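# Slide the wooden crate into the taped bay

## Task

Push or drag the wooden crate along the table until it sits inside the taped bay, never lifting or tilting it. Then release it and withdraw both grippers from the crate. The crate must stay in the bay without the robot's help at the end.

## Robot and tools

Robot: two arms, left_arm and right_arm, each with 7 joints and a parallel gripper. The names do not mean image sides. Cameras: cam_head_left, cam_head_right, cam_high, cam_left_wrist, cam_right_wrist, all 672x504.

Scene frame: origin on the table top midway between the arms, +x out over the table, +z up, left_arm on the +y side. Result lines give each gripper's end_effector_position (metres) and end_effector_quat_wxyz in this frame. This point sits between the closed pads. The fingers point along the gripper's +z and open along its y. Closed fingertips extend about 19 mm past it, open ones about 6 mm. Printed positions can be off, more so at long reach.

Tool execute_actions, argument actions: a list with zero or one item, plus optional pictures (boolean).
- Empty list: no motion; returns state and pictures.
- Action: {"rows": [[...]], "steps": n}, n from 12 to 15 (default 15), one row per control step of 1/30 s. If there are fewer rows than steps, the last row repeats.
- Wait: {"steps": n} with no rows, n up to 300; returns after that many steps counted from the previous result.
Pictures come back only with an empty list or pictures: true.

Each row: one list of 18 numbers, each in [-1, 1], covering both arms even if one is still. Order: left_arm's 7 joint numbers, its gripper position, its gripper speed, then the same 9 for right_arm.

Joint numbers are offsets, not poses. They are measured from that arm's joint angles in the most recent result that printed them. Before any such result in the scene, and for later calls within one reply, they count from where the arm is when the action begins. They are not relative to the previous row. Scale: 1.0 = 0.9985 rad for waist, shoulder, upper arm roll and elbow; 1.0 = 0.8765 rad for forearm roll, wrist pitch and wrist roll. All zeros does not hold still: it pulls the arm back to the reference angles.

Stated joint ranges (rad), in column order: waist ±69.115, shoulder ±2.250, upper arm roll ±69.115, elbow ±2.580, forearm roll ±69.115, wrist pitch ±2.100, wrist roll ±69.115. The true ends can differ by up to 0.013 rad. A request more than 0.013 rad outward past a range end is refused and nothing moves. A target past the real end gets clipped there, and the result may say "joint sent to its limit". That line may refer to an earlier action, and its absence does not prove there is room left.

Motion limits: each joint target stays within 0.304 rad (first four joints) or 0.266 rad (last three) of the measured angle. Targets that would move the gripper more than 70 mm are scaled back. Joints share speed and acceleration limits and arrive together. Big moves may still be unfinished when the result arrives. The last 12 steps of every action run after its result is reported, before the next action starts. Between calls the arms keep heading for the last row's target until they nearly stop or a step is HELD.

Gripper position: +1 fully open (85 mm), 0 about 41 mm, pads touch near -0.8, -1 closes until blocked. Gripper speed: -1 about 20 mm/s, 0 about 85, +1 about 150. Grip force is set by the arm, roughly 190 to 235 N per pad. To keep a gripper unchanged, resend its previous two numbers; 0 is itself a command. To let go, command a position wider than the object. position_measured_pct is about 50 - 50 x position (0 = fully open). Stopping below about 90 before the target means something is held or blocking; about 90 means the pads met. Fingers move about 13 mm outward when closing, so keep clearance above surfaces.

Result messages: "joint command not followed" means a clearance check changed or blocked joint targets on some steps; the rest of the row still ran. HELD marks steps where a row, or part of it, was not sent. Joint positions and Joint velocities list each arm's joints (rad, rad/s). Joint torques are noisy, offset readings in the same order. MOTOR HOT warns from 60 °C. At 75 °C an OVER-TEMPERATURE FAULT lets that arm sag until it cools. If contact torque reaches a joint's load limit (50.7 N m for the first four joints, 31.9 N m for the last three, carried weight included), that arm freezes for 10 s and drops the rest of the call.

Tool zoom_image: camera (one of the five names) and region [x0, y0, x1, y1] in that camera's pixels, origin top-left, at most 504x504. It gives a closer look at the latest image.

Tool show_instructions: no arguments; shows the reference pages.

Tool finished_scene: scene (integer 1 or 2). Replying without a tool call ends everything.

Suggested order: look; lower the grippers beside the crate, keeping them low; push it along the table into the bay without raising or tilting it; open the grippers, lift them clear, then check the cameras; finish.

Avoid: lifting or tipping the crate, knocking anything off the table, arms hitting or pressing each other, hard shoves or slams, and leaving the crate held in place by the robot. Loose objects may occasionally get a small random push, so check the crate before finishing.

Each tool is called after ">>>" by a JSON object that holds its "op" and its "data", one argument or row to a line.

Reference images:

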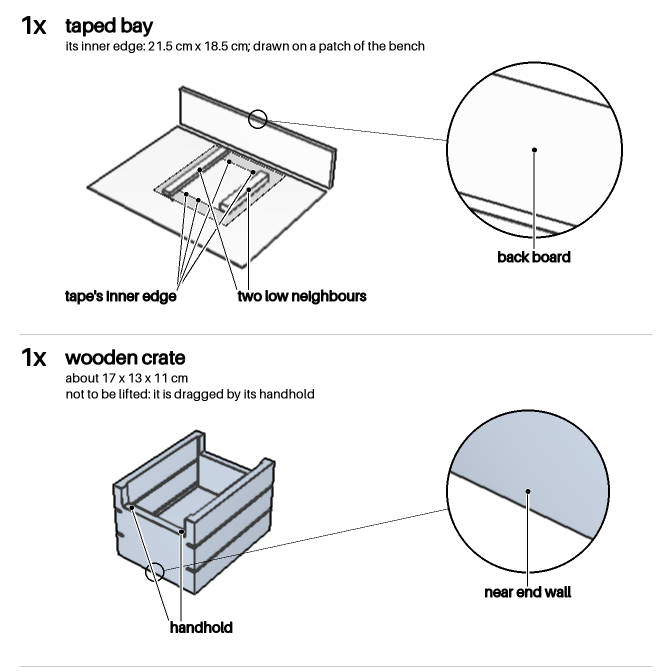

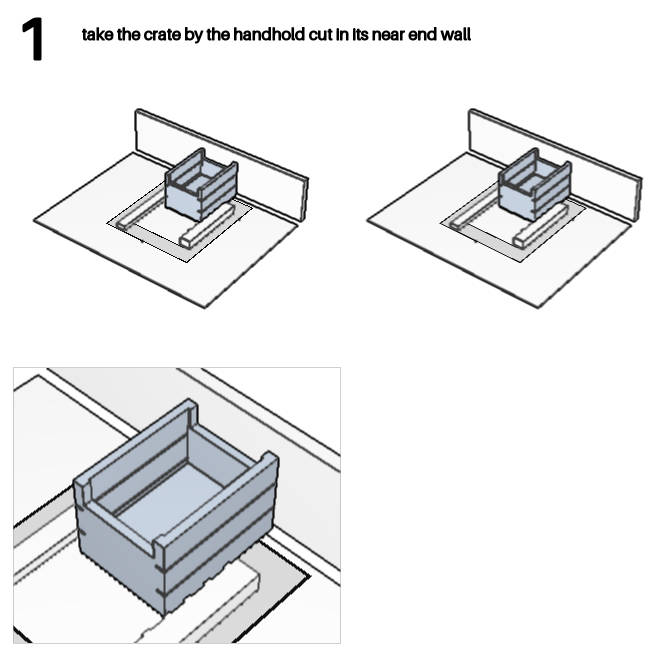

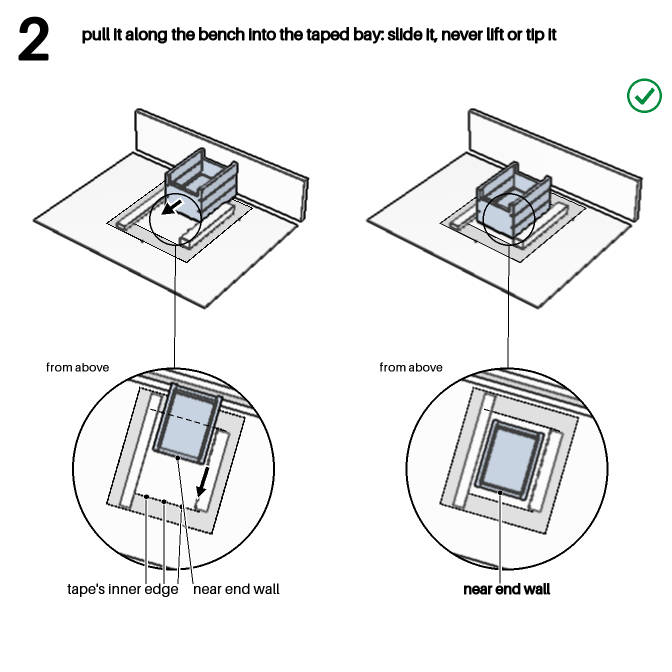

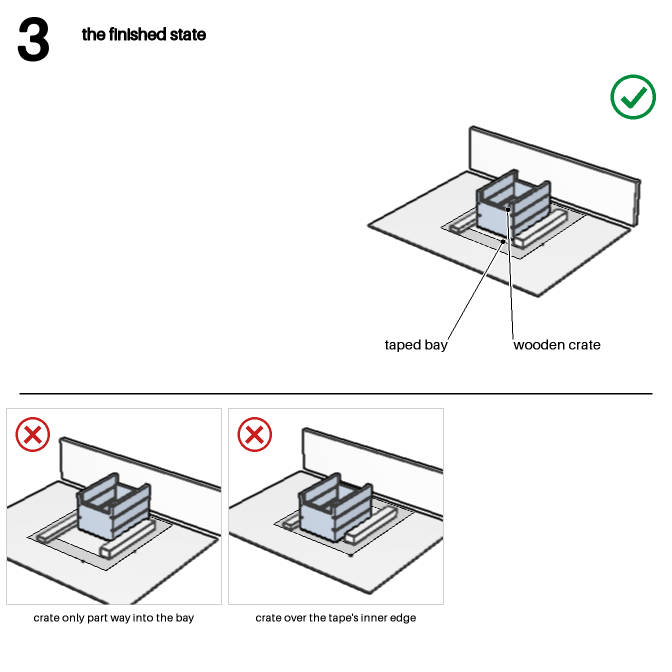

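## Session

>>> {"op": "execute_actions", "data": {
  "actions": []
}}

Scene clock: 0.00 s of 4200.00 s.
left_arm: end_effector_position=(+0.1124, +0.1939, +0.2491) position_measured_pct=0.0 end_effector_quat_wxyz=(+0.627, +0.278, -0.715, -0.137) | right_arm: end_effector_position=(+0.5892, -0.4323, +0.1423) position_measured_pct=0.0 end_effector_quat_wxyz=(+0.184, +0.692, +0.633, +0.293)
Joint positions: left_arm=[ 0.514  0.779 -0.389  1.981  0.439  1.882  2.081] | right_arm=[ 0.717  0.641 -0.418  1.876 -1.118  0.145  1.405]
Joint velocities: left_arm=[-0.001 -0.001  0.     0.     0.001 -0.     0.   ] | right_arm=[ 0.001  0.     0.001  0.    -0.001 -0.    -0.   ]
Joint torques (N m, as the joint torque sensors report them, + toward a larger angle): no reading

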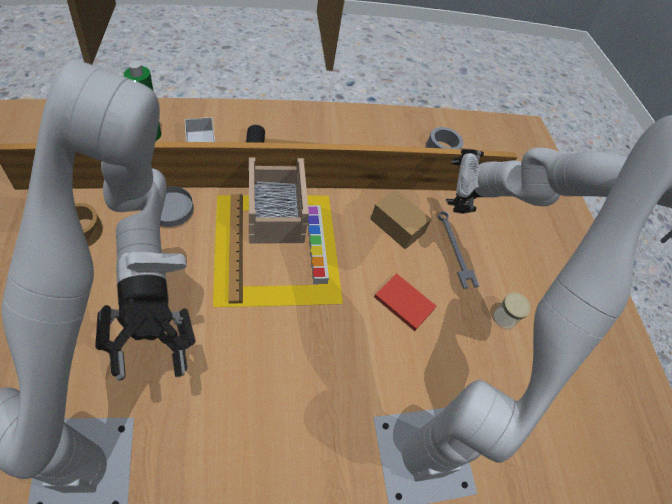

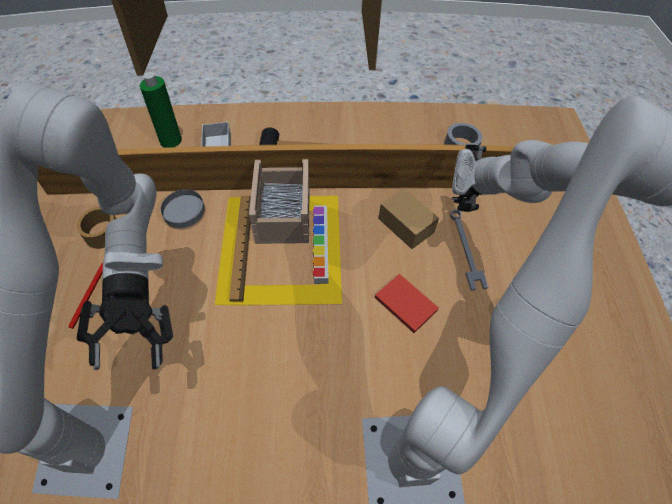

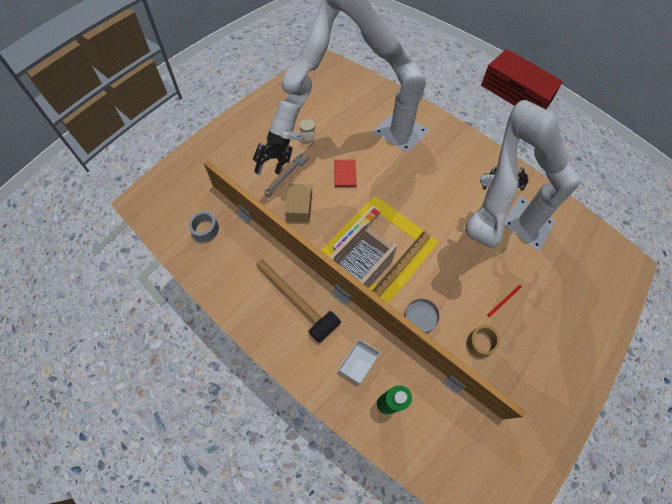

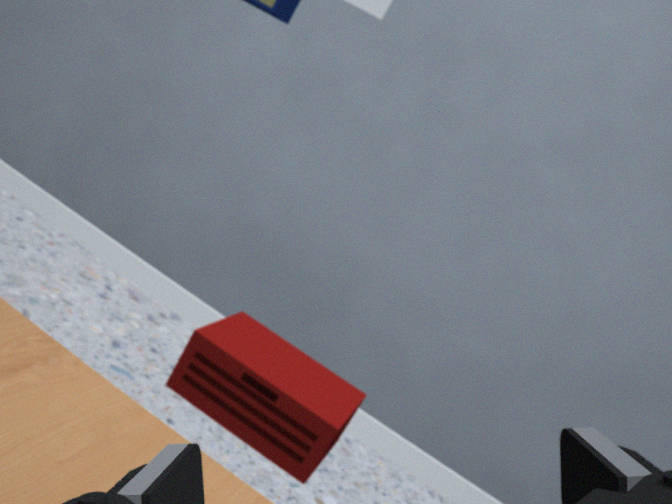

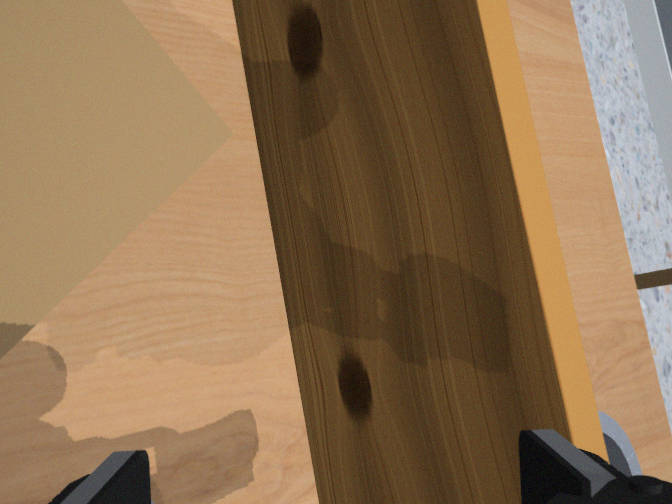

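>>> {"op": "execute_actions", "data": {
  "actions": [
    {"rows":[[-0.9,0,0,0,0,0,0,1,0,-0.1,-0.25,0.1,0,0.4,0.1,0.3,1,0]]}
  ]
}}

>>> {"op": "execute_actions", "data": {
  "actions": [
    {"steps":30}
  ]
}}

Scene clock: 6.47 s of 4200.00 s.
left_arm: end_effector_position=(+0.1158, +0.1956, +0.2492) position_measured_pct=0.0 end_effector_quat_wxyz=(+0.628, +0.285, -0.712, -0.130) | right_arm: end_effector_position=(+0.5902, -0.4312, +0.1515) position_measured_pct=0.0 end_effector_quat_wxyz=(+0.195, +0.677, +0.648, +0.289)
Joint positions: left_arm=[ 0.492  0.779 -0.388  1.982  0.439  1.882  2.081] | right_arm=[ 0.709  0.621 -0.41   1.877 -1.101  0.15   1.422]
Joint velocities: left_arm=[-0.457 -0.001  0.005  0.001  0.001  0.001 -0.   ] | right_arm=[-0.182 -0.446  0.163  0.008  0.42   0.139  0.413]
Joint torques (N m, as the joint torque sensors report them, + toward a larger angle): left_arm=[ -2.12 -14.77  -2.16  -0.53  -0.88   2.6    0.3 ] | right_arm=[ -0.13 -22.87  -4.42  -8.11  -0.45   0.23   0.16]
Steps of this call (steps 1 to 90: nothing new was sent; then 3.37 s passed at rest; steps 91 to 93: the first 3 steps of this action). Readings (joint positions | what the end effector reports):
91: left_arm=[0.512 0.779 -0.389 1.981 0.439 1.882 2.081] | right_arm=[0.717 0.639 -0.417 1.876 -1.117 0.145 1.406] | left_arm position_measured_pct=0.0 | right_arm position_measured_pct=0.0
92: left_arm=[0.505 0.779 -0.388 1.982 0.439 1.882 2.081] | right_arm=[0.714 0.633 -0.415 1.877 -1.112 0.146 1.411] | left_arm position_measured_pct=0.0 | right_arm position_measured_pct=0.0
93: the state above

Scene clock: 7.47 s of 4200.00 s.
left_arm: end_effector_position=(+0.2123, +0.3267, +0.2491) position_measured_pct=0.0 end_effector_quat_wxyz=(+0.624, +0.560, -0.524, +0.148) | right_arm: end_effector_position=(+0.5856, -0.4220, +0.2532) position_measured_pct=0.0 end_effector_quat_wxyz=(+0.324, +0.416, +0.828, +0.193)
Joint positions: left_arm=[-0.382  0.779 -0.389  1.981  0.439  1.882  2.081] | right_arm=[ 0.617  0.391 -0.318  1.876 -0.767  0.232  1.668]
Joint velocities: left_arm=[-0.028 -0.     0.001  0.    -0.     0.     0.   ] | right_arm=[-0.001  0.     0.001  0.001 -0.001  0.     0.   ]
Joint torques (N m, as the joint torque sensors report them, + toward a larger angle): left_arm=[  0.3  -14.91  -1.24  -0.53  -0.3    2.66   0.02] | right_arm=[  0.17 -16.28  -1.58  -8.5   -0.32  -0.88   0.14]
Kept back: nothing.
Steps of this call (steps 1 to 12: the last 12 steps of your previous action; steps 13 to 30: the robot went on to your last target). Readings (joint positions | what the end effector reports):
1: left_arm=[0.474 0.779 -0.388 1.982 0.439 1.882 2.081] | right_arm=[0.701 0.603 -0.404 1.877 -1.083 0.156 1.439] | left_arm position_measured_pct=0.0 | right_arm position_measured_pct=0.0
2: left_arm=[0.451 0.779 -0.388 1.982 0.439 1.882 2.081] | right_arm=[0.692 0.580 -0.395 1.878 -1.060 0.163 1.462] | left_arm position_measured_pct=0.0 | right_arm position_measured_pct=0.0
4: left_arm=[0.388 0.779 -0.388 1.982 0.440 1.882 2.081] | right_arm=[0.670 0.525 -0.374 1.877 -0.993 0.183 1.520] | left_arm position_measured_pct=0.0 | right_arm position_measured_pct=0.0
8: left_arm=[0.217 0.779 -0.389 1.981 0.439 1.882 2.081] | right_arm=[0.633 0.431 -0.334 1.876 -0.834 0.218 1.625] | left_arm position_measured_pct=0.0 | right_arm position_measured_pct=0.0
30: the state above

>>> {"op": "execute_actions", "data": {
  "actions": [
    {"rows":[[-0.3,0,0,0,0,0,0,1,0,-0.975,0.15,0.318,-0.55,0.875,0.95,0.8,1,0]]}
  ]
}}

>>> {"op": "execute_actions", "data": {
  "actions": [
    {"steps":40}
  ]
}}

Scene clock: 8.00 s of 4200.00 s.
left_arm: end_effector_position=(+0.2132, +0.3310, +0.2492) position_measured_pct=0.0 end_effector_quat_wxyz=(+0.623, +0.566, -0.518, +0.156) | right_arm: end_effector_position=(+0.5909, -0.4179, +0.2518) position_measured_pct=0.0 end_effector_quat_wxyz=(+0.323, +0.400, +0.837, +0.190)
Joint positions: left_arm=[-0.406  0.779 -0.388  1.982  0.439  1.882  2.081] | right_arm=[ 0.595  0.402 -0.301  1.859 -0.753  0.247  1.682]
Joint velocities: left_arm=[-0.458  0.001  0.005  0.001  0.    -0.     0.   ] | right_arm=[-0.465  0.225  0.389 -0.41   0.344  0.352  0.344]
Joint torques (N m, as the joint torque sensors report them, + toward a larger angle): left_arm=[ -2.25 -14.54  -2.04  -0.46  -0.49   2.63   0.05] | right_arm=[ -1.05 -15.54  -1.98  -9.52  -0.5   -0.92   0.1 ]
Steps of this call (steps 1 to 13: the robot went on to your last target; steps 14 to 16: the first 3 steps of this action). Readings (joint positions | what the end effector reports):
14: left_arm=[-0.387 0.779 -0.389 1.981 0.439 1.882 2.081] | right_arm=[0.616 0.392 -0.317 1.875 -0.766 0.233 1.669] | left_arm position_measured_pct=0.0 | right_arm position_measured_pct=0.0
15: left_arm=[-0.394 0.779 -0.388 1.982 0.439 1.882 2.081] | right_arm=[0.608 0.395 -0.312 1.870 -0.762 0.237 1.673] | left_arm position_measured_pct=0.0 | right_arm position_measured_pct=0.0
16: the state above

Scene clock: 9.33 s of 4200.00 s.
left_arm: end_effector_position=(+0.2150, +0.3839, +0.2491) position_measured_pct=0.0 end_effector_quat_wxyz=(+0.595, +0.632, -0.435, +0.239) | right_arm: end_effector_position=(+0.5521, -0.0825, +0.2489) position_measured_pct=0.0 end_effector_quat_wxyz=(+0.102, -0.556, +0.825, -0.021)
Joint positions: left_arm=[-0.681  0.779 -0.389  1.981  0.439  1.882  2.081] | right_arm=[-0.355  0.541 -0.     1.327 -0.     1.065  2.369]
Joint velocities: left_arm=[ 0.     0.     0.    -0.     0.001 -0.    -0.   ] | right_arm=[-0.014  0.    -0.002  0.001 -0.     0.     0.002]
Joint torques (N m, as the joint torque sensors report them, + toward a larger angle): left_arm=[  0.46 -14.56  -1.34  -0.54  -0.73   2.62   0.28] | right_arm=[  0.55 -20.19  -0.16  -8.76   0.26  -0.71   0.22]
Kept back: nothing.
Steps of this call (steps 1 to 12: the last 12 steps of your previous action; steps 13 to 40: the robot went on to your last target). Readings (joint positions | what the end effector reports):
1: left_arm=[-0.424 0.779 -0.388 1.982 0.439 1.882 2.081] | right_arm=[0.577 0.410 -0.285 1.842 -0.739 0.261 1.696] | left_arm position_measured_pct=0.0 | right_arm position_measured_pct=0.0
2: left_arm=[-0.448 0.779 -0.388 1.982 0.439 1.882 2.081] | right_arm=[0.554 0.422 -0.264 1.820 -0.720 0.280 1.715] | left_arm position_measured_pct=0.0 | right_arm position_measured_pct=0.0
4: left_arm=[-0.510 0.779 -0.388 1.982 0.439 1.882 2.081] | right_arm=[0.491 0.451 -0.204 1.759 -0.667 0.333 1.768] | left_arm position_measured_pct=0.0 | right_arm position_measured_pct=0.0
8: left_arm=[-0.631 0.779 -0.391 1.981 0.438 1.882 2.081] | right_arm=[0.346 0.496 -0.097 1.612 -0.535 0.463 1.899] | left_arm position_measured_pct=0.0 | right_arm position_measured_pct=0.0
40: the state above

>>> {"op": "execute_actions", "data": {
  "actions": [
    {"rows":[[0,0,0,0,0,0,0,1,0,-0.245,0.1,0,-0.099,0,0.237,0.197,1,0]]}
  ]
}}

>>> {"op": "execute_actions", "data": {
  "actions": [
    {"steps":20}
  ],
  "pictures": true
}}

Scene clock: 9.83 s of 4200.00 s.
left_arm: end_effector_position=(+0.2150, +0.3839, +0.2491) position_measured_pct=0.0 end_effector_quat_wxyz=(+0.595, +0.632, -0.435, +0.239) | right_arm: end_effector_position=(+0.5473, -0.0735, +0.2461) position_measured_pct=0.0 end_effector_quat_wxyz=(+0.095, -0.568, +0.817, -0.021)
Joint positions: left_arm=[-0.681  0.779 -0.389  1.981  0.439  1.882  2.081] | right_arm=[-0.376  0.549  0.003  1.319  0.001  1.079  2.381]
Joint velocities: left_arm=[ 0.    -0.001 -0.001 -0.     0.     0.     0.   ] | right_arm=[-0.436  0.182  0.028 -0.172  0.009  0.337  0.281]
Joint torques (N m, as the joint torque sensors report them, + toward a larger angle): left_arm=[  0.49 -14.4   -1.5   -0.61  -0.33   2.65   0.19] | right_arm=[ -5.   -18.18  -3.68  -8.69  -0.71  -0.41   0.23]
Steps of this call (steps 1 to 12: the robot went on to your last target; steps 13 to 15: the first 3 steps of this action). Readings (joint positions | what the end effector reports):
13: left_arm=[-0.681 0.779 -0.389 1.981 0.439 1.882 2.081] | right_arm=[-0.358 0.542 -0.000 1.327 -0.000 1.066 2.370] | left_arm position_measured_pct=0.0 | right_arm position_measured_pct=0.0
14: left_arm=[-0.681 0.779 -0.389 1.981 0.439 1.882 2.081] | right_arm=[-0.364 0.544 0.002 1.324 0.001 1.070 2.373] | left_arm position_measured_pct=0.0 | right_arm position_measured_pct=0.0
15: the state above

Scene clock: 10.50 s of 4200.00 s.
left_arm: end_effector_position=(+0.2150, +0.3839, +0.2491) position_measured_pct=0.0 end_effector_quat_wxyz=(+0.595, +0.632, -0.435, +0.239) | right_arm: end_effector_position=(+0.4643, +0.0266, +0.2185) position_measured_pct=0.0 end_effector_quat_wxyz=(-0.000, +0.718, -0.696, -0.000)
Joint positions: left_arm=[-0.681  0.779 -0.389  1.981  0.439  1.882  2.081] | right_arm=[-0.599  0.641 -0.001  1.228 -0.     1.273  2.542]
Joint velocities: left_arm=[-0.001 -0.    -0.     0.    -0.     0.    -0.   ] | right_arm=[-0.005  0.003 -0.001  0.001  0.     0.     0.   ]
Joint torques (N m, as the joint torque sensors report them, + toward a larger angle): left_arm=[  0.26 -14.42  -1.4   -0.68  -0.71   2.72   0.17] | right_arm=[  0.36 -21.2   -0.17  -8.25   0.16  -0.11   0.13]
Kept back: nothing.
Steps of this call (steps 1 to 12: the last 12 steps of your previous action; steps 13 to 20: the robot went on to your last target). Readings (joint positions | what the end effector reports):
1: left_arm=[-0.681 0.779 -0.389 1.981 0.439 1.882 2.081] | right_arm=[-0.393 0.556 0.003 1.312 0.001 1.093 2.392] | left_arm position_measured_pct=0.0 | right_arm position_measured_pct=0.0
2: left_arm=[-0.681 0.779 -0.389 1.981 0.439 1.882 2.081] | right_arm=[-0.416 0.566 0.004 1.303 0.001 1.111 2.407] | left_arm position_measured_pct=0.0 | right_arm position_measured_pct=0.0
4: left_arm=[-0.681 0.779 -0.389 1.981 0.439 1.882 2.081] | right_arm=[-0.470 0.588 0.002 1.282 0.000 1.157 2.446] | left_arm position_measured_pct=0.0 | right_arm position_measured_pct=0.0
8: left_arm=[-0.681 0.779 -0.389 1.981 0.439 1.882 2.081] | right_arm=[-0.566 0.627 -0.002 1.242 -0.001 1.244 2.518] | left_arm position_measured_pct=0.0 | right_arm position_measured_pct=0.0
20: the state above

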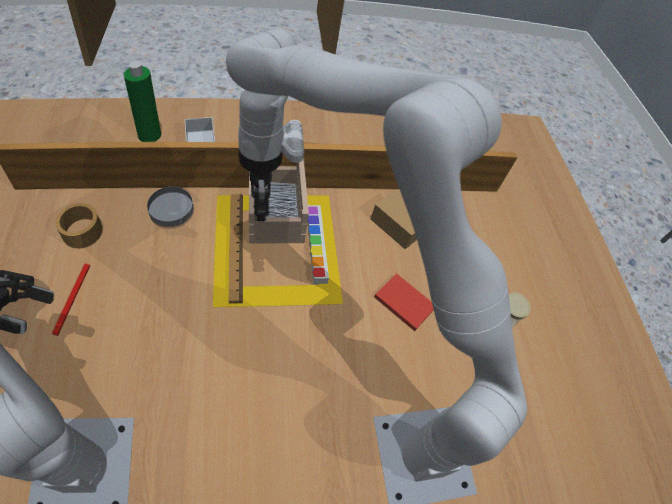

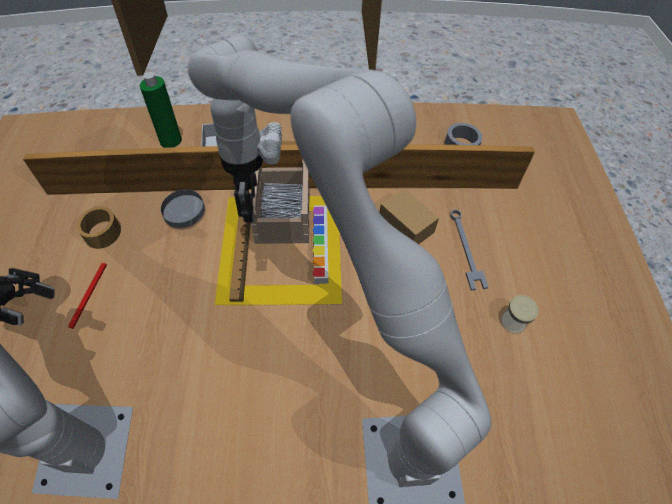

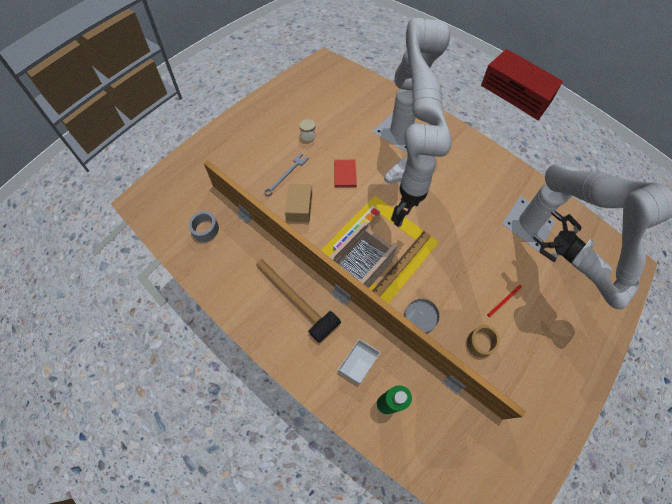

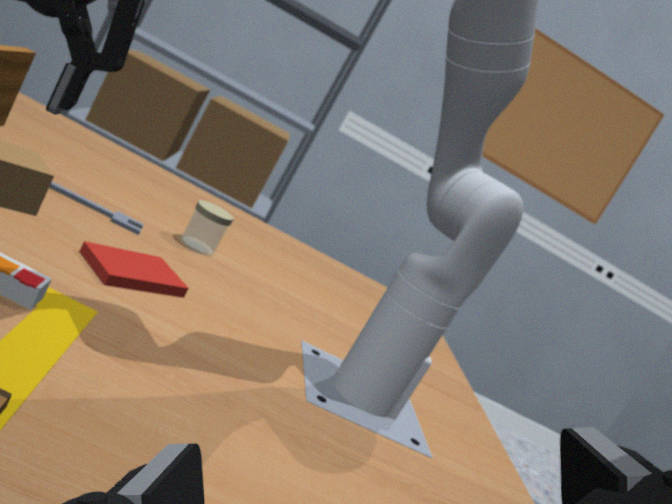

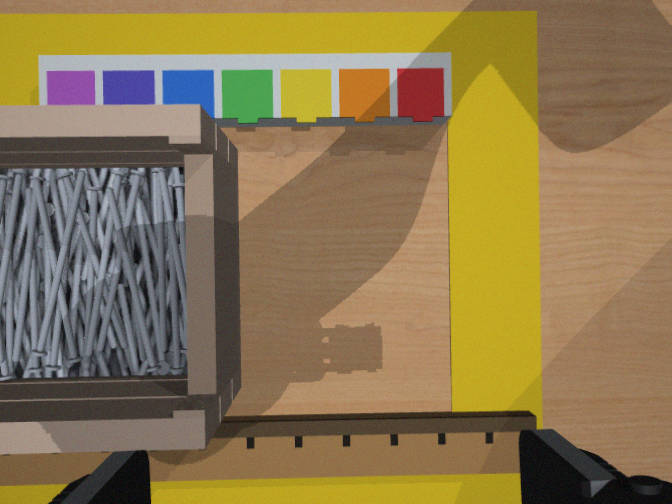

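>>> {"op": "execute_actions", "data": {
  "actions": [
    {"rows":[[0,0,0,0,0,0,0,1,0,0.122,0.138,0,0.003,0,-0.161,0.14,0.3,0]]}
  ]
}}

>>> {"op": "execute_actions", "data": {
  "actions": [
    {"steps":18}
  ],
  "pictures": true
}}

Scene clock: 11.57 s of 4200.00 s.
left_arm: end_effector_position=(+0.2150, +0.3839, +0.2491) position_measured_pct=0.0 end_effector_quat_wxyz=(+0.595, +0.632, -0.435, +0.239) | right_arm: end_effector_position=(+0.4720, +0.0225, +0.2082) position_measured_pct=2.4 end_effector_quat_wxyz=(+0.000, +0.718, -0.696, -0.002)
Joint positions: left_arm=[-0.681  0.779 -0.389  1.981  0.439  1.882  2.081] | right_arm=[-0.582  0.66  -0.003  1.227 -0.002  1.256  2.556]
Joint velocities: left_arm=[ 0.     0.     0.001 -0.     0.     0.    -0.   ] | right_arm=[ 0.385  0.432 -0.023 -0.004 -0.007 -0.406  0.352]
Joint torques (N m, as the joint torque sensors report them, + toward a larger angle): left_arm=[  0.19 -14.57  -1.1   -0.71  -0.51   2.92   0.19] | right_arm=[  5.12 -14.51   2.67  -6.36   1.15  -0.12   0.12]
Steps of this call (steps 1 to 15: the robot went on to your last target; steps 16 to 29: nothing new was sent; steps 30 to 32: the first 3 steps of this action). Readings (joint positions | what the end effector reports):
30: left_arm=[-0.681 0.779 -0.389 1.981 0.439 1.882 2.081] | right_arm=[-0.598 0.642 -0.001 1.228 -0.000 1.272 2.542] | left_arm position_measured_pct=0.0 | right_arm position_measured_pct=0.0
31: left_arm=[-0.681 0.779 -0.389 1.981 0.439 1.882 2.081] | right_arm=[-0.593 0.648 -0.002 1.228 -0.001 1.267 2.547] | left_arm position_measured_pct=0.0 | right_arm position_measured_pct=0.4
32: the state above

Scene clock: 12.17 s of 4200.00 s.
left_arm: end_effector_position=(+0.2150, +0.3839, +0.2491) position_measured_pct=0.0 end_effector_quat_wxyz=(+0.595, +0.632, -0.435, +0.239) | right_arm: end_effector_position=(+0.5226, -0.0178, +0.1396) position_measured_pct=34.9 end_effector_quat_wxyz=(-0.000, +0.719, -0.696, -0.000)
Joint positions: left_arm=[-0.681  0.779 -0.389  1.981  0.439  1.882  2.081] | right_arm=[-0.477  0.778 -0.001  1.231 -0.     1.132  2.664]
Joint velocities: left_arm=[ 0.001  0.001 -0.001 -0.     0.    -0.    -0.   ] | right_arm=[ 0.003  0.002  0.001 -0.001  0.     0.    -0.   ]
Joint torques (N m, as the joint torque sensors report them, + toward a larger angle): left_arm=[ -0.1  -14.71  -1.15  -0.36  -0.75   2.54   0.42] | right_arm=[  0.11 -22.64  -0.22  -7.79   0.28  -0.08   0.18]
Kept back: nothing.
Steps of this call (steps 1 to 12: the last 12 steps of your previous action; steps 13 to 18: the robot went on to your last target). Readings (joint positions | what the end effector reports):
1: left_arm=[-0.681 0.779 -0.389 1.981 0.439 1.882 2.081] | right_arm=[-0.567 0.677 -0.004 1.227 -0.002 1.240 2.570] | left_arm position_measured_pct=0.0 | right_arm position_measured_pct=4.8
2: left_arm=[-0.681 0.779 -0.389 1.981 0.439 1.882 2.081] | right_arm=[-0.547 0.699 -0.004 1.227 -0.002 1.218 2.590] | left_arm position_measured_pct=0.0 | right_arm position_measured_pct=7.1
4: left_arm=[-0.681 0.779 -0.389 1.981 0.439 1.882 2.081] | right_arm=[-0.510 0.741 -0.001 1.230 -0.000 1.172 2.629] | left_arm position_measured_pct=0.0 | right_arm position_measured_pct=13.1
8: left_arm=[-0.681 0.779 -0.389 1.981 0.439 1.882 2.081] | right_arm=[-0.481 0.775 0.003 1.233 0.001 1.132 2.664] | left_arm position_measured_pct=0.0 | right_arm position_measured_pct=25.0
18: the state above

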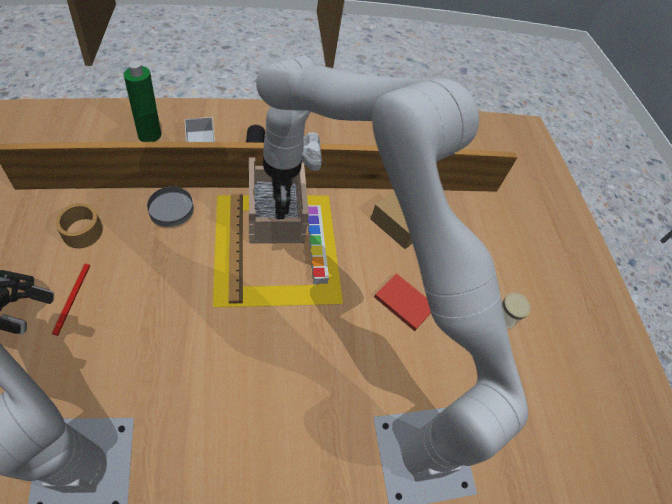

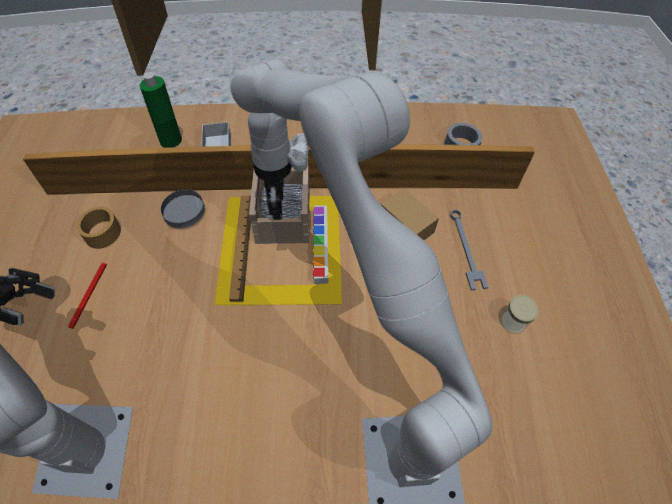

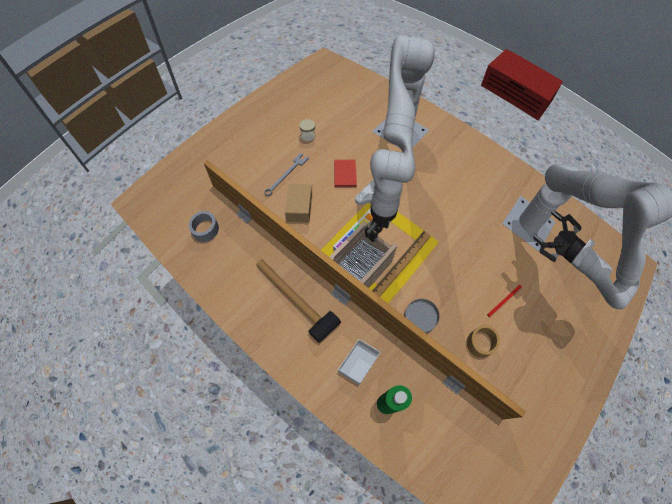

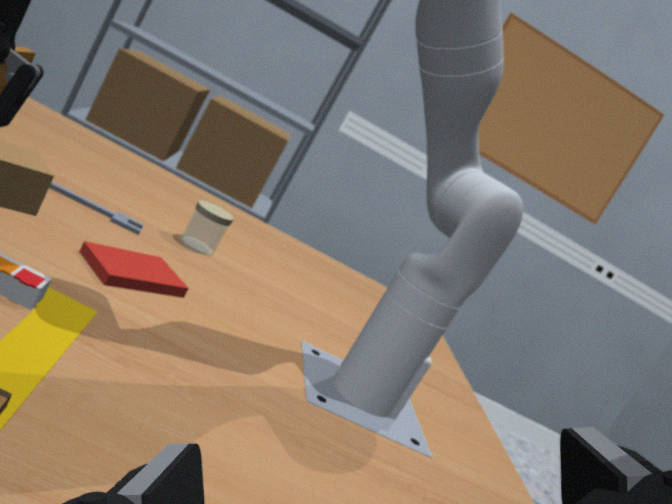

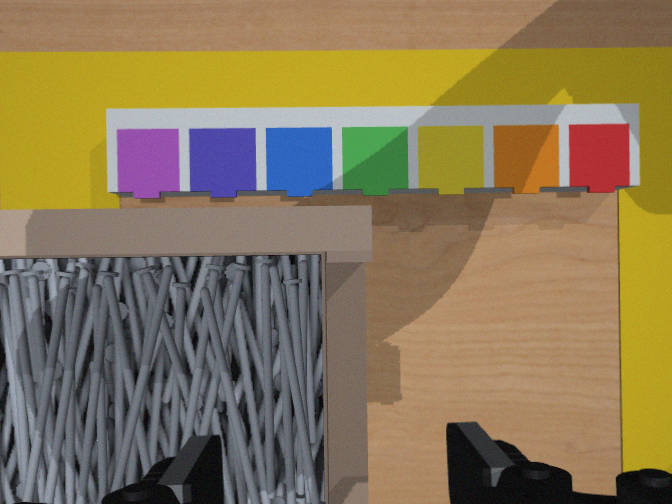

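>>> {"op": "execute_actions", "data": {
  "actions": [
    {"rows":[[0,0,0,0,0,0,0,1,0,-0.002,0.067,0,0.079,0,-0.165,0,0.3,0]]}
  ]
}}

>>> {"op": "execute_actions", "data": {
  "actions": [
    {"rows":[[0,0,0,0,0,0,0,1,0,0,0,0,0,0,0,0,-0.42,0.3]]}
  ]
}}

>>> {"op": "execute_actions", "data": {
  "actions": [
    {"steps":13}
  ],
  "pictures": true
}}

Scene clock: 13.47 s of 4200.00 s.
left_arm: end_effector_position=(+0.2150, +0.3839, +0.2491) position_measured_pct=0.0 end_effector_quat_wxyz=(+0.595, +0.632, -0.435, +0.239) | right_arm: end_effector_position=(+0.5226, -0.0177, +0.1265) position_measured_pct=34.9 end_effector_quat_wxyz=(-0.000, +0.719, -0.695, -0.000)
Joint positions: left_arm=[-0.681  0.779 -0.389  1.981  0.439  1.882  2.081] | right_arm=[-0.478  0.793 -0.     1.247 -0.     1.101  2.664]
Joint velocities: left_arm=[-0. -0.  0.  0.  0. -0. -0.] | right_arm=[-0.01   0.349  0.002  0.394  0.001 -0.729  0.001]
Joint torques (N m, as the joint torque sensors report them, + toward a larger angle): left_arm=[ -0.06 -14.39  -1.3   -0.32  -0.36   2.77   0.17] | right_arm=[ -0.29 -14.72  -0.7   -4.84   0.    -0.11   0.25]
Steps of this call (steps 1 to 15: the robot went on to your last target; steps 16 to 36: nothing new was sent; steps 37 to 39: the first 3 steps of this action). Readings (joint positions | what the end effector reports):
37: left_arm=[-0.681 0.779 -0.389 1.981 0.439 1.882 2.081] | right_arm=[-0.477 0.779 -0.001 1.232 -0.000 1.130 2.664] | left_arm position_measured_pct=0.0 | right_arm position_measured_pct=34.9
38: left_arm=[-0.681 0.779 -0.389 1.981 0.439 1.882 2.081] | right_arm=[-0.477 0.784 -0.000 1.237 -0.000 1.120 2.664] | left_arm position_measured_pct=0.0 | right_arm position_measured_pct=34.9
39: the state above

Scene clock: 13.97 s of 4200.00 s.
left_arm: end_effector_position=(+0.2150, +0.3839, +0.2491) position_measured_pct=0.0 end_effector_quat_wxyz=(+0.595, +0.632, -0.435, +0.239) | right_arm: end_effector_position=(+0.5192, -0.0184, +0.0795) position_measured_pct=37.7 end_effector_quat_wxyz=(+0.000, +0.719, -0.695, -0.000)
Joint positions: left_arm=[-0.681  0.779 -0.389  1.981  0.439  1.882  2.081] | right_arm=[-0.479  0.845 -0.001  1.31  -0.     0.987  2.664]
Joint velocities: left_arm=[ 0.001 -0.     0.     0.     0.001  0.     0.   ] | right_arm=[ 0.001  0.001  0.    -0.001 -0.    -0.     0.   ]
Joint torques (N m, as the joint torque sensors report them, + toward a larger angle): left_arm=[  0.2  -14.64  -1.54  -0.49  -0.6    2.58   0.26] | right_arm=[  0.3  -23.1   -0.2   -7.09   0.2    0.09   0.06]
Steps of this call (steps 1 to 12: the last 12 steps of your previous action; steps 13 to 15: the first 3 steps of this action, its rows measured from where the robot was after step 12). Readings (joint positions | what the end effector reports):
12: left_arm=[-0.681 0.779 -0.389 1.981 0.439 1.882 2.081] | right_arm=[-0.479 0.845 -0.001 1.310 -0.000 0.987 2.664] | left_arm position_measured_pct=0.0 | right_arm position_measured_pct=34.9
13: left_arm=[-0.681 0.779 -0.389 1.981 0.439 1.882 2.081] | right_arm=[-0.479 0.845 -0.001 1.310 -0.000 0.987 2.664] | left_arm position_measured_pct=0.0 | right_arm position_measured_pct=34.9
14: left_arm=[-0.681 0.779 -0.389 1.981 0.439 1.882 2.081] | right_arm=[-0.479 0.845 -0.001 1.310 -0.000 0.987 2.664] | left_arm position_measured_pct=0.0 | right_arm position_measured_pct=35.7
15: the state above

Scene clock: 14.40 s of 4200.00 s.
left_arm: end_effector_position=(+0.2150, +0.3839, +0.2491) position_measured_pct=0.0 end_effector_quat_wxyz=(+0.595, +0.632, -0.435, +0.239) | right_arm: end_effector_position=(+0.5192, -0.0184, +0.0794) position_measured_pct=70.6 end_effector_quat_wxyz=(+0.000, +0.719, -0.695, -0.000)
Joint positions: left_arm=[-0.681  0.779 -0.389  1.981  0.439  1.882  2.081] | right_arm=[-0.479  0.845 -0.001  1.31  -0.     0.987  2.664]
Joint velocities: left_arm=[-0.002  0.001 -0.001 -0.    -0.     0.     0.   ] | right_arm=[ 0.     0.     0.001  0.001 -0.    -0.     0.002]
Joint torques (N m, as the joint torque sensors report them, + toward a larger angle): left_arm=[  0.45 -14.35  -1.44  -0.33  -0.63   2.72   0.26] | right_arm=[  0.08 -23.05   0.03  -7.11   0.16  -0.13   0.12]
Kept back: nothing.
Steps of this call (steps 1 to 12: the last 12 steps of your previous action; step 13: the robot went on to your last target). Readings (joint positions | what the end effector reports):
1: left_arm=[-0.681 0.779 -0.389 1.981 0.439 1.882 2.081] | right_arm=[-0.479 0.845 -0.001 1.310 -0.000 0.987 2.664] | left_arm position_measured_pct=0.0 | right_arm position_measured_pct=40.5
2: left_arm=[-0.681 0.779 -0.389 1.981 0.439 1.882 2.081] | right_arm=[-0.479 0.845 -0.001 1.310 -0.000 0.987 2.664] | left_arm position_measured_pct=0.0 | right_arm position_measured_pct=43.7
4: left_arm=[-0.681 0.779 -0.389 1.981 0.439 1.882 2.081] | right_arm=[-0.479 0.845 -0.001 1.310 -0.000 0.987 2.664] | left_arm position_measured_pct=0.0 | right_arm position_measured_pct=50.8
8: left_arm=[-0.681 0.779 -0.389 1.981 0.439 1.882 2.081] | right_arm=[-0.479 0.845 -0.001 1.310 -0.000 0.987 2.664] | left_arm position_measured_pct=0.0 | right_arm position_measured_pct=65.5
13: the state above

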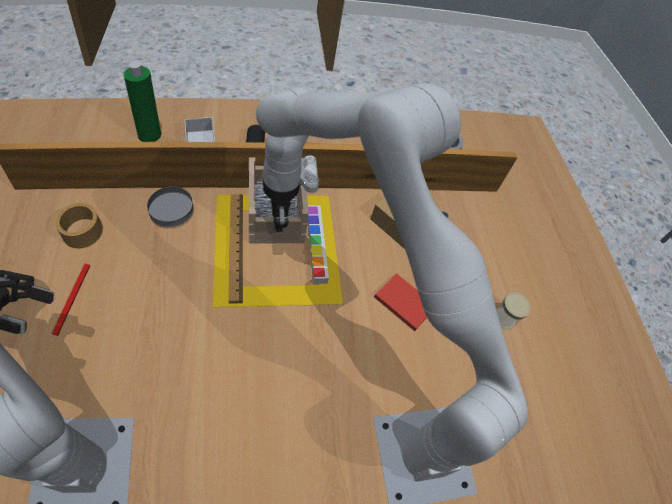

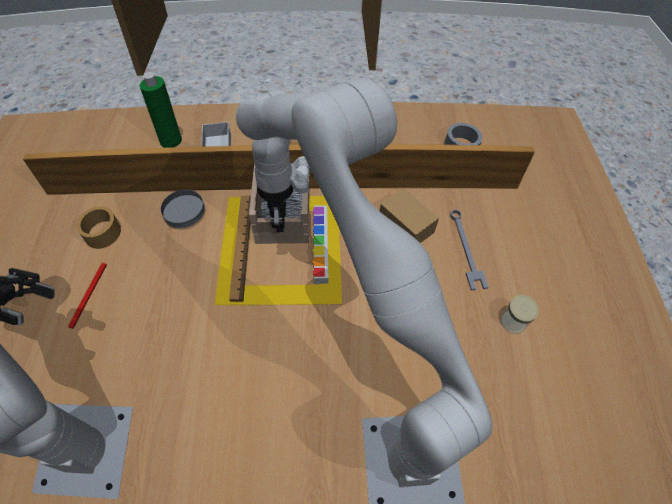

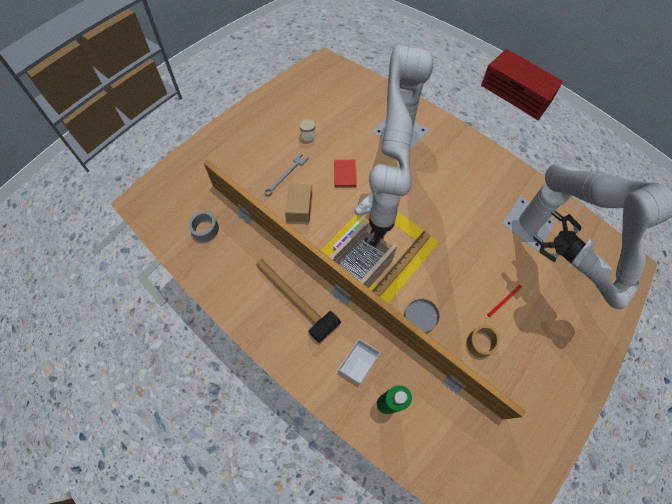

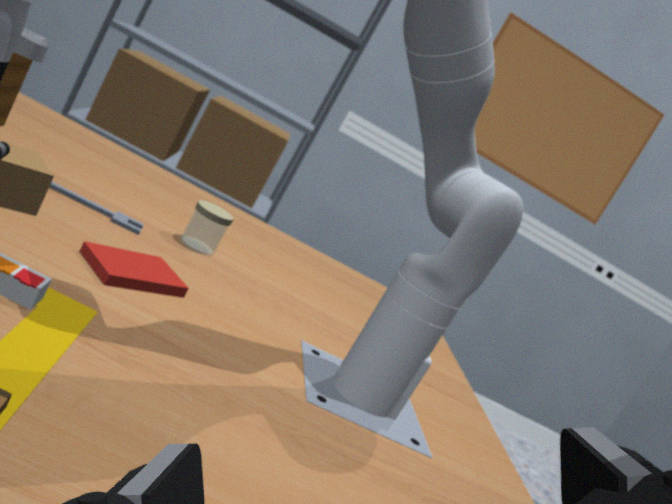

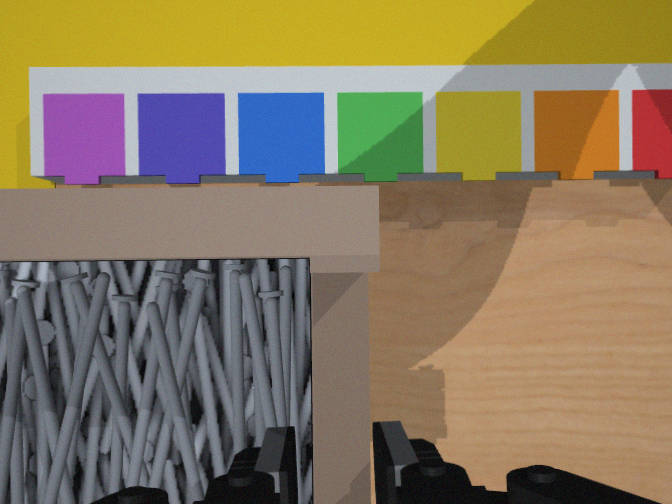

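>>> {"op": "execute_actions", "data": {
  "actions": [
    {"rows":[[0,0,0,0,0,0,0,1,0,-0.004,-0.008,0,0.018,0,-0.011,-0.005,-0.42,0.3],[0,0,0,0,0,0,0,1,0,-0.004,-0.008,0,0.018,0,-0.011,-0.005,-0.42,0.3],[0,0,0,0,0,0,0,1,0,-0.008,-0.016,0,0.036,0,-0.022,-0.009,-0.42,0.3],[0,0,0,0,0,0,0,1,0,-0.008,-0.016,0,0.036,0,-0.022,-0.009,-0.42,0.3],[0,0,0,0,0,0,0,1,0,-0.012,-0.025,0,0.054,0,-0.034,-0.014,-0.42,0.3],[0,0,0,0,0,0,0,1,0,-0.016,-0.033,0,0.072,0,-0.045,-0.019,-0.42,0.3],[0,0,0,0,0,0,0,1,0,-0.02,-0.041,0,0.09,0,-0.056,-0.023,-0.42,0.3],[0,0,0,0,0,0,0,1,0,-0.025,-0.049,0,0.108,0,-0.067,-0.028,-0.42,0.3],[0,0,0,0,0,0,0,1,0,-0.029,-0.057,0,0.126,0,-0.078,-0.033,-0.42,0.3],[0,0,0,0,0,0,0,1,0,-0.033,-0.066,0,0.144,0,-0.09,-0.038,-0.42,0.3],[0,0,0,0,0,0,0,1,0,-0.037,-0.074,0,0.162,0,-0.101,-0.042,-0.42,0.3],[0,0,0,0,0,0,0,1,0,-0.041,-0.082,0,0.18,0,-0.112,-0.047,-0.42,0.3]]}
  ]
}}

>>> {"op": "execute_actions", "data": {
  "actions": [
    {"steps":20}
  ],
  "pictures": true
}}

Scene clock: 15.77 s of 4200.00 s.
left_arm: end_effector_position=(+0.2150, +0.3839, +0.2491) position_measured_pct=0.0 end_effector_quat_wxyz=(+0.595, +0.632, -0.435, +0.239) | right_arm: end_effector_position=(+0.5156, -0.0184, +0.0801) position_measured_pct=71.0 end_effector_quat_wxyz=(-0.000, +0.719, -0.695, +0.000)
Joint positions: left_arm=[-0.681  0.779 -0.389  1.981  0.439  1.882  2.081] | right_arm=[-0.483  0.837 -0.     1.325 -0.     0.979  2.661]
Joint velocities: left_arm=[ 0.    -0.001 -0.    -0.    -0.    -0.     0.   ] | right_arm=[-0.063 -0.129 -0.002  0.264 -0.002 -0.145 -0.06 ]
Joint torques (N m, as the joint torque sensors report them, + toward a larger angle): left_arm=[ -0.02 -14.5   -1.3   -0.35  -0.61   2.9    0.05] | right_arm=[ -0.34 -22.13  -0.15  -6.95  -0.16  -0.07   0.46]
Steps of this call (steps 1 to 15: the robot went on to your last target; steps 16 to 38: nothing new was sent; steps 39 to 41: the first 3 steps of this action). Readings (joint positions | what the end effector reports):
39: left_arm=[-0.681 0.779 -0.389 1.981 0.439 1.882 2.081] | right_arm=[-0.480 0.844 -0.000 1.311 -0.000 0.986 2.664] | left_arm position_measured_pct=0.0 | right_arm position_measured_pct=71.0
40: left_arm=[-0.681 0.779 -0.389 1.981 0.439 1.882 2.081] | right_arm=[-0.481 0.841 -0.000 1.317 -0.000 0.983 2.663] | left_arm position_measured_pct=0.0 | right_arm position_measured_pct=71.0
41: the state above

Scene clock: 16.43 s of 4200.00 s.
left_arm: end_effector_position=(+0.2150, +0.3839, +0.2491) position_measured_pct=0.0 end_effector_quat_wxyz=(+0.595, +0.632, -0.435, +0.239) | right_arm: end_effector_position=(+0.4745, -0.0199, +0.0800) position_measured_pct=71.0 end_effector_quat_wxyz=(-0.002, +0.719, -0.695, +0.001)
Joint positions: left_arm=[-0.681  0.779 -0.389  1.981  0.439  1.882  2.081] | right_arm=[-0.519  0.763  0.001  1.488  0.001  0.887  2.623]
Joint velocities: left_arm=[-0.001 -0.001  0.     0.     0.    -0.001  0.   ] | right_arm=[-0.002 -0.001  0.003  0.003  0.001 -0.    -0.001]
Joint torques (N m, as the joint torque sensors report them, + toward a larger angle): left_arm=[  0.2  -14.77  -1.32  -0.37  -0.25   2.56   0.15] | right_arm=[ -1.03 -21.11  -1.05  -5.25  -0.24   1.1    0.06]
Kept back: nothing.
Steps of this call (steps 1 to 12: the last 12 steps of your previous action; steps 13 to 20: the robot went on to your last target). Readings (joint positions | what the end effector reports):
1: left_arm=[-0.681 0.779 -0.389 1.981 0.439 1.882 2.081] | right_arm=[-0.485 0.833 0.000 1.334 0.000 0.973 2.659] | left_arm position_measured_pct=0.0 | right_arm position_measured_pct=71.0
2: left_arm=[-0.681 0.779 -0.389 1.981 0.439 1.882 2.081] | right_arm=[-0.486 0.829 0.000 1.342 0.001 0.968 2.657] | left_arm position_measured_pct=0.0 | right_arm position_measured_pct=71.0
4: left_arm=[-0.681 0.779 -0.389 1.981 0.439 1.882 2.081] | right_arm=[-0.491 0.819 0.001 1.364 0.001 0.954 2.652] | left_arm position_measured_pct=0.0 | right_arm position_measured_pct=71.0
8: left_arm=[-0.681 0.779 -0.389 1.981 0.439 1.882 2.081] | right_arm=[-0.505 0.791 0.001 1.426 0.001 0.921 2.637] | left_arm position_measured_pct=0.0 | right_arm position_measured_pct=71.0
20: the state above

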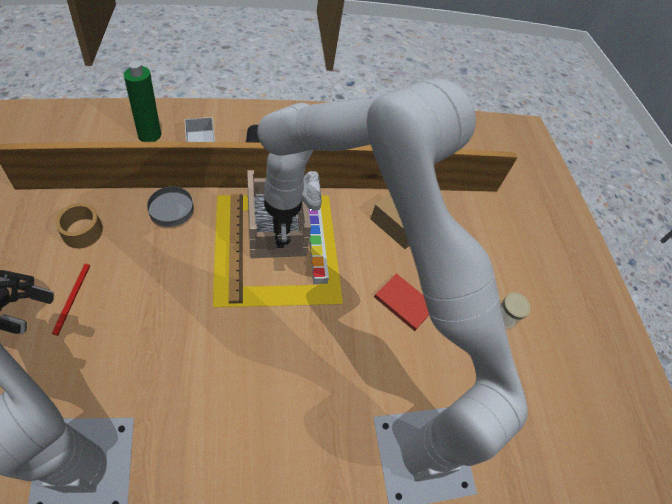

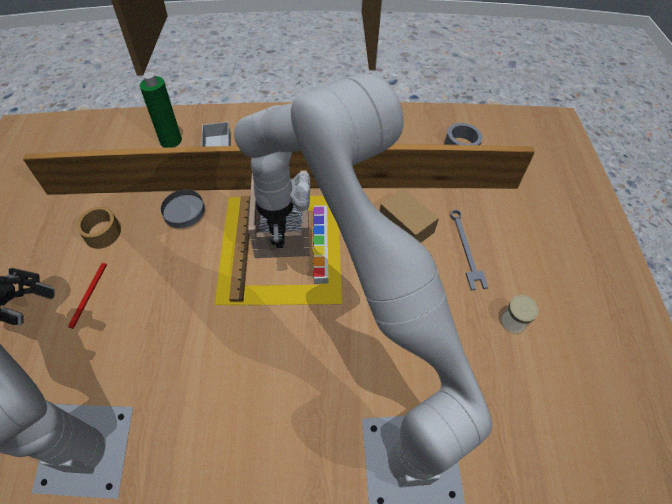

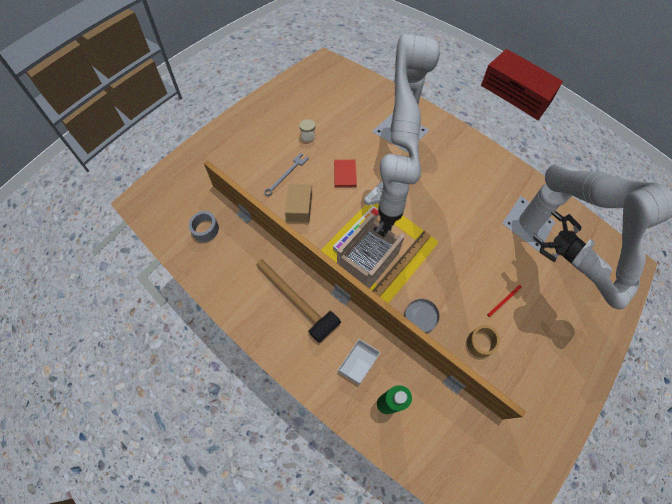

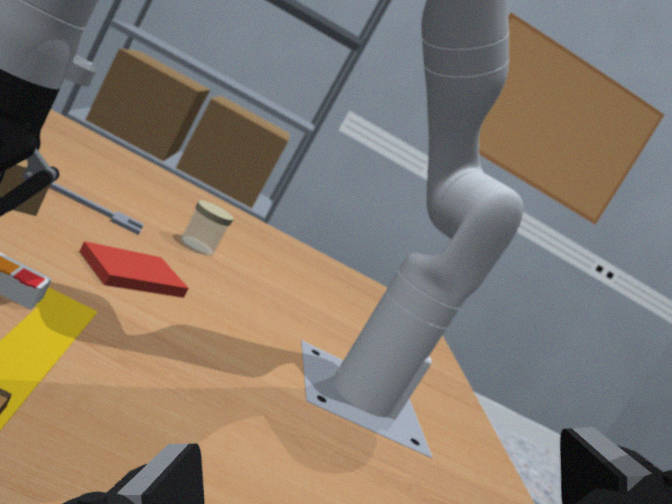

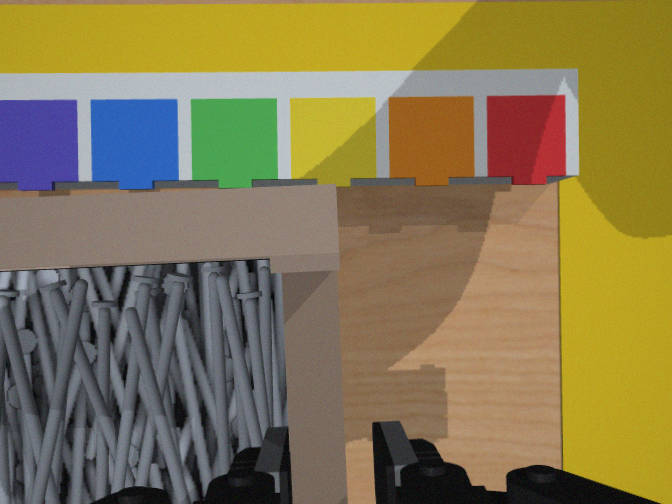

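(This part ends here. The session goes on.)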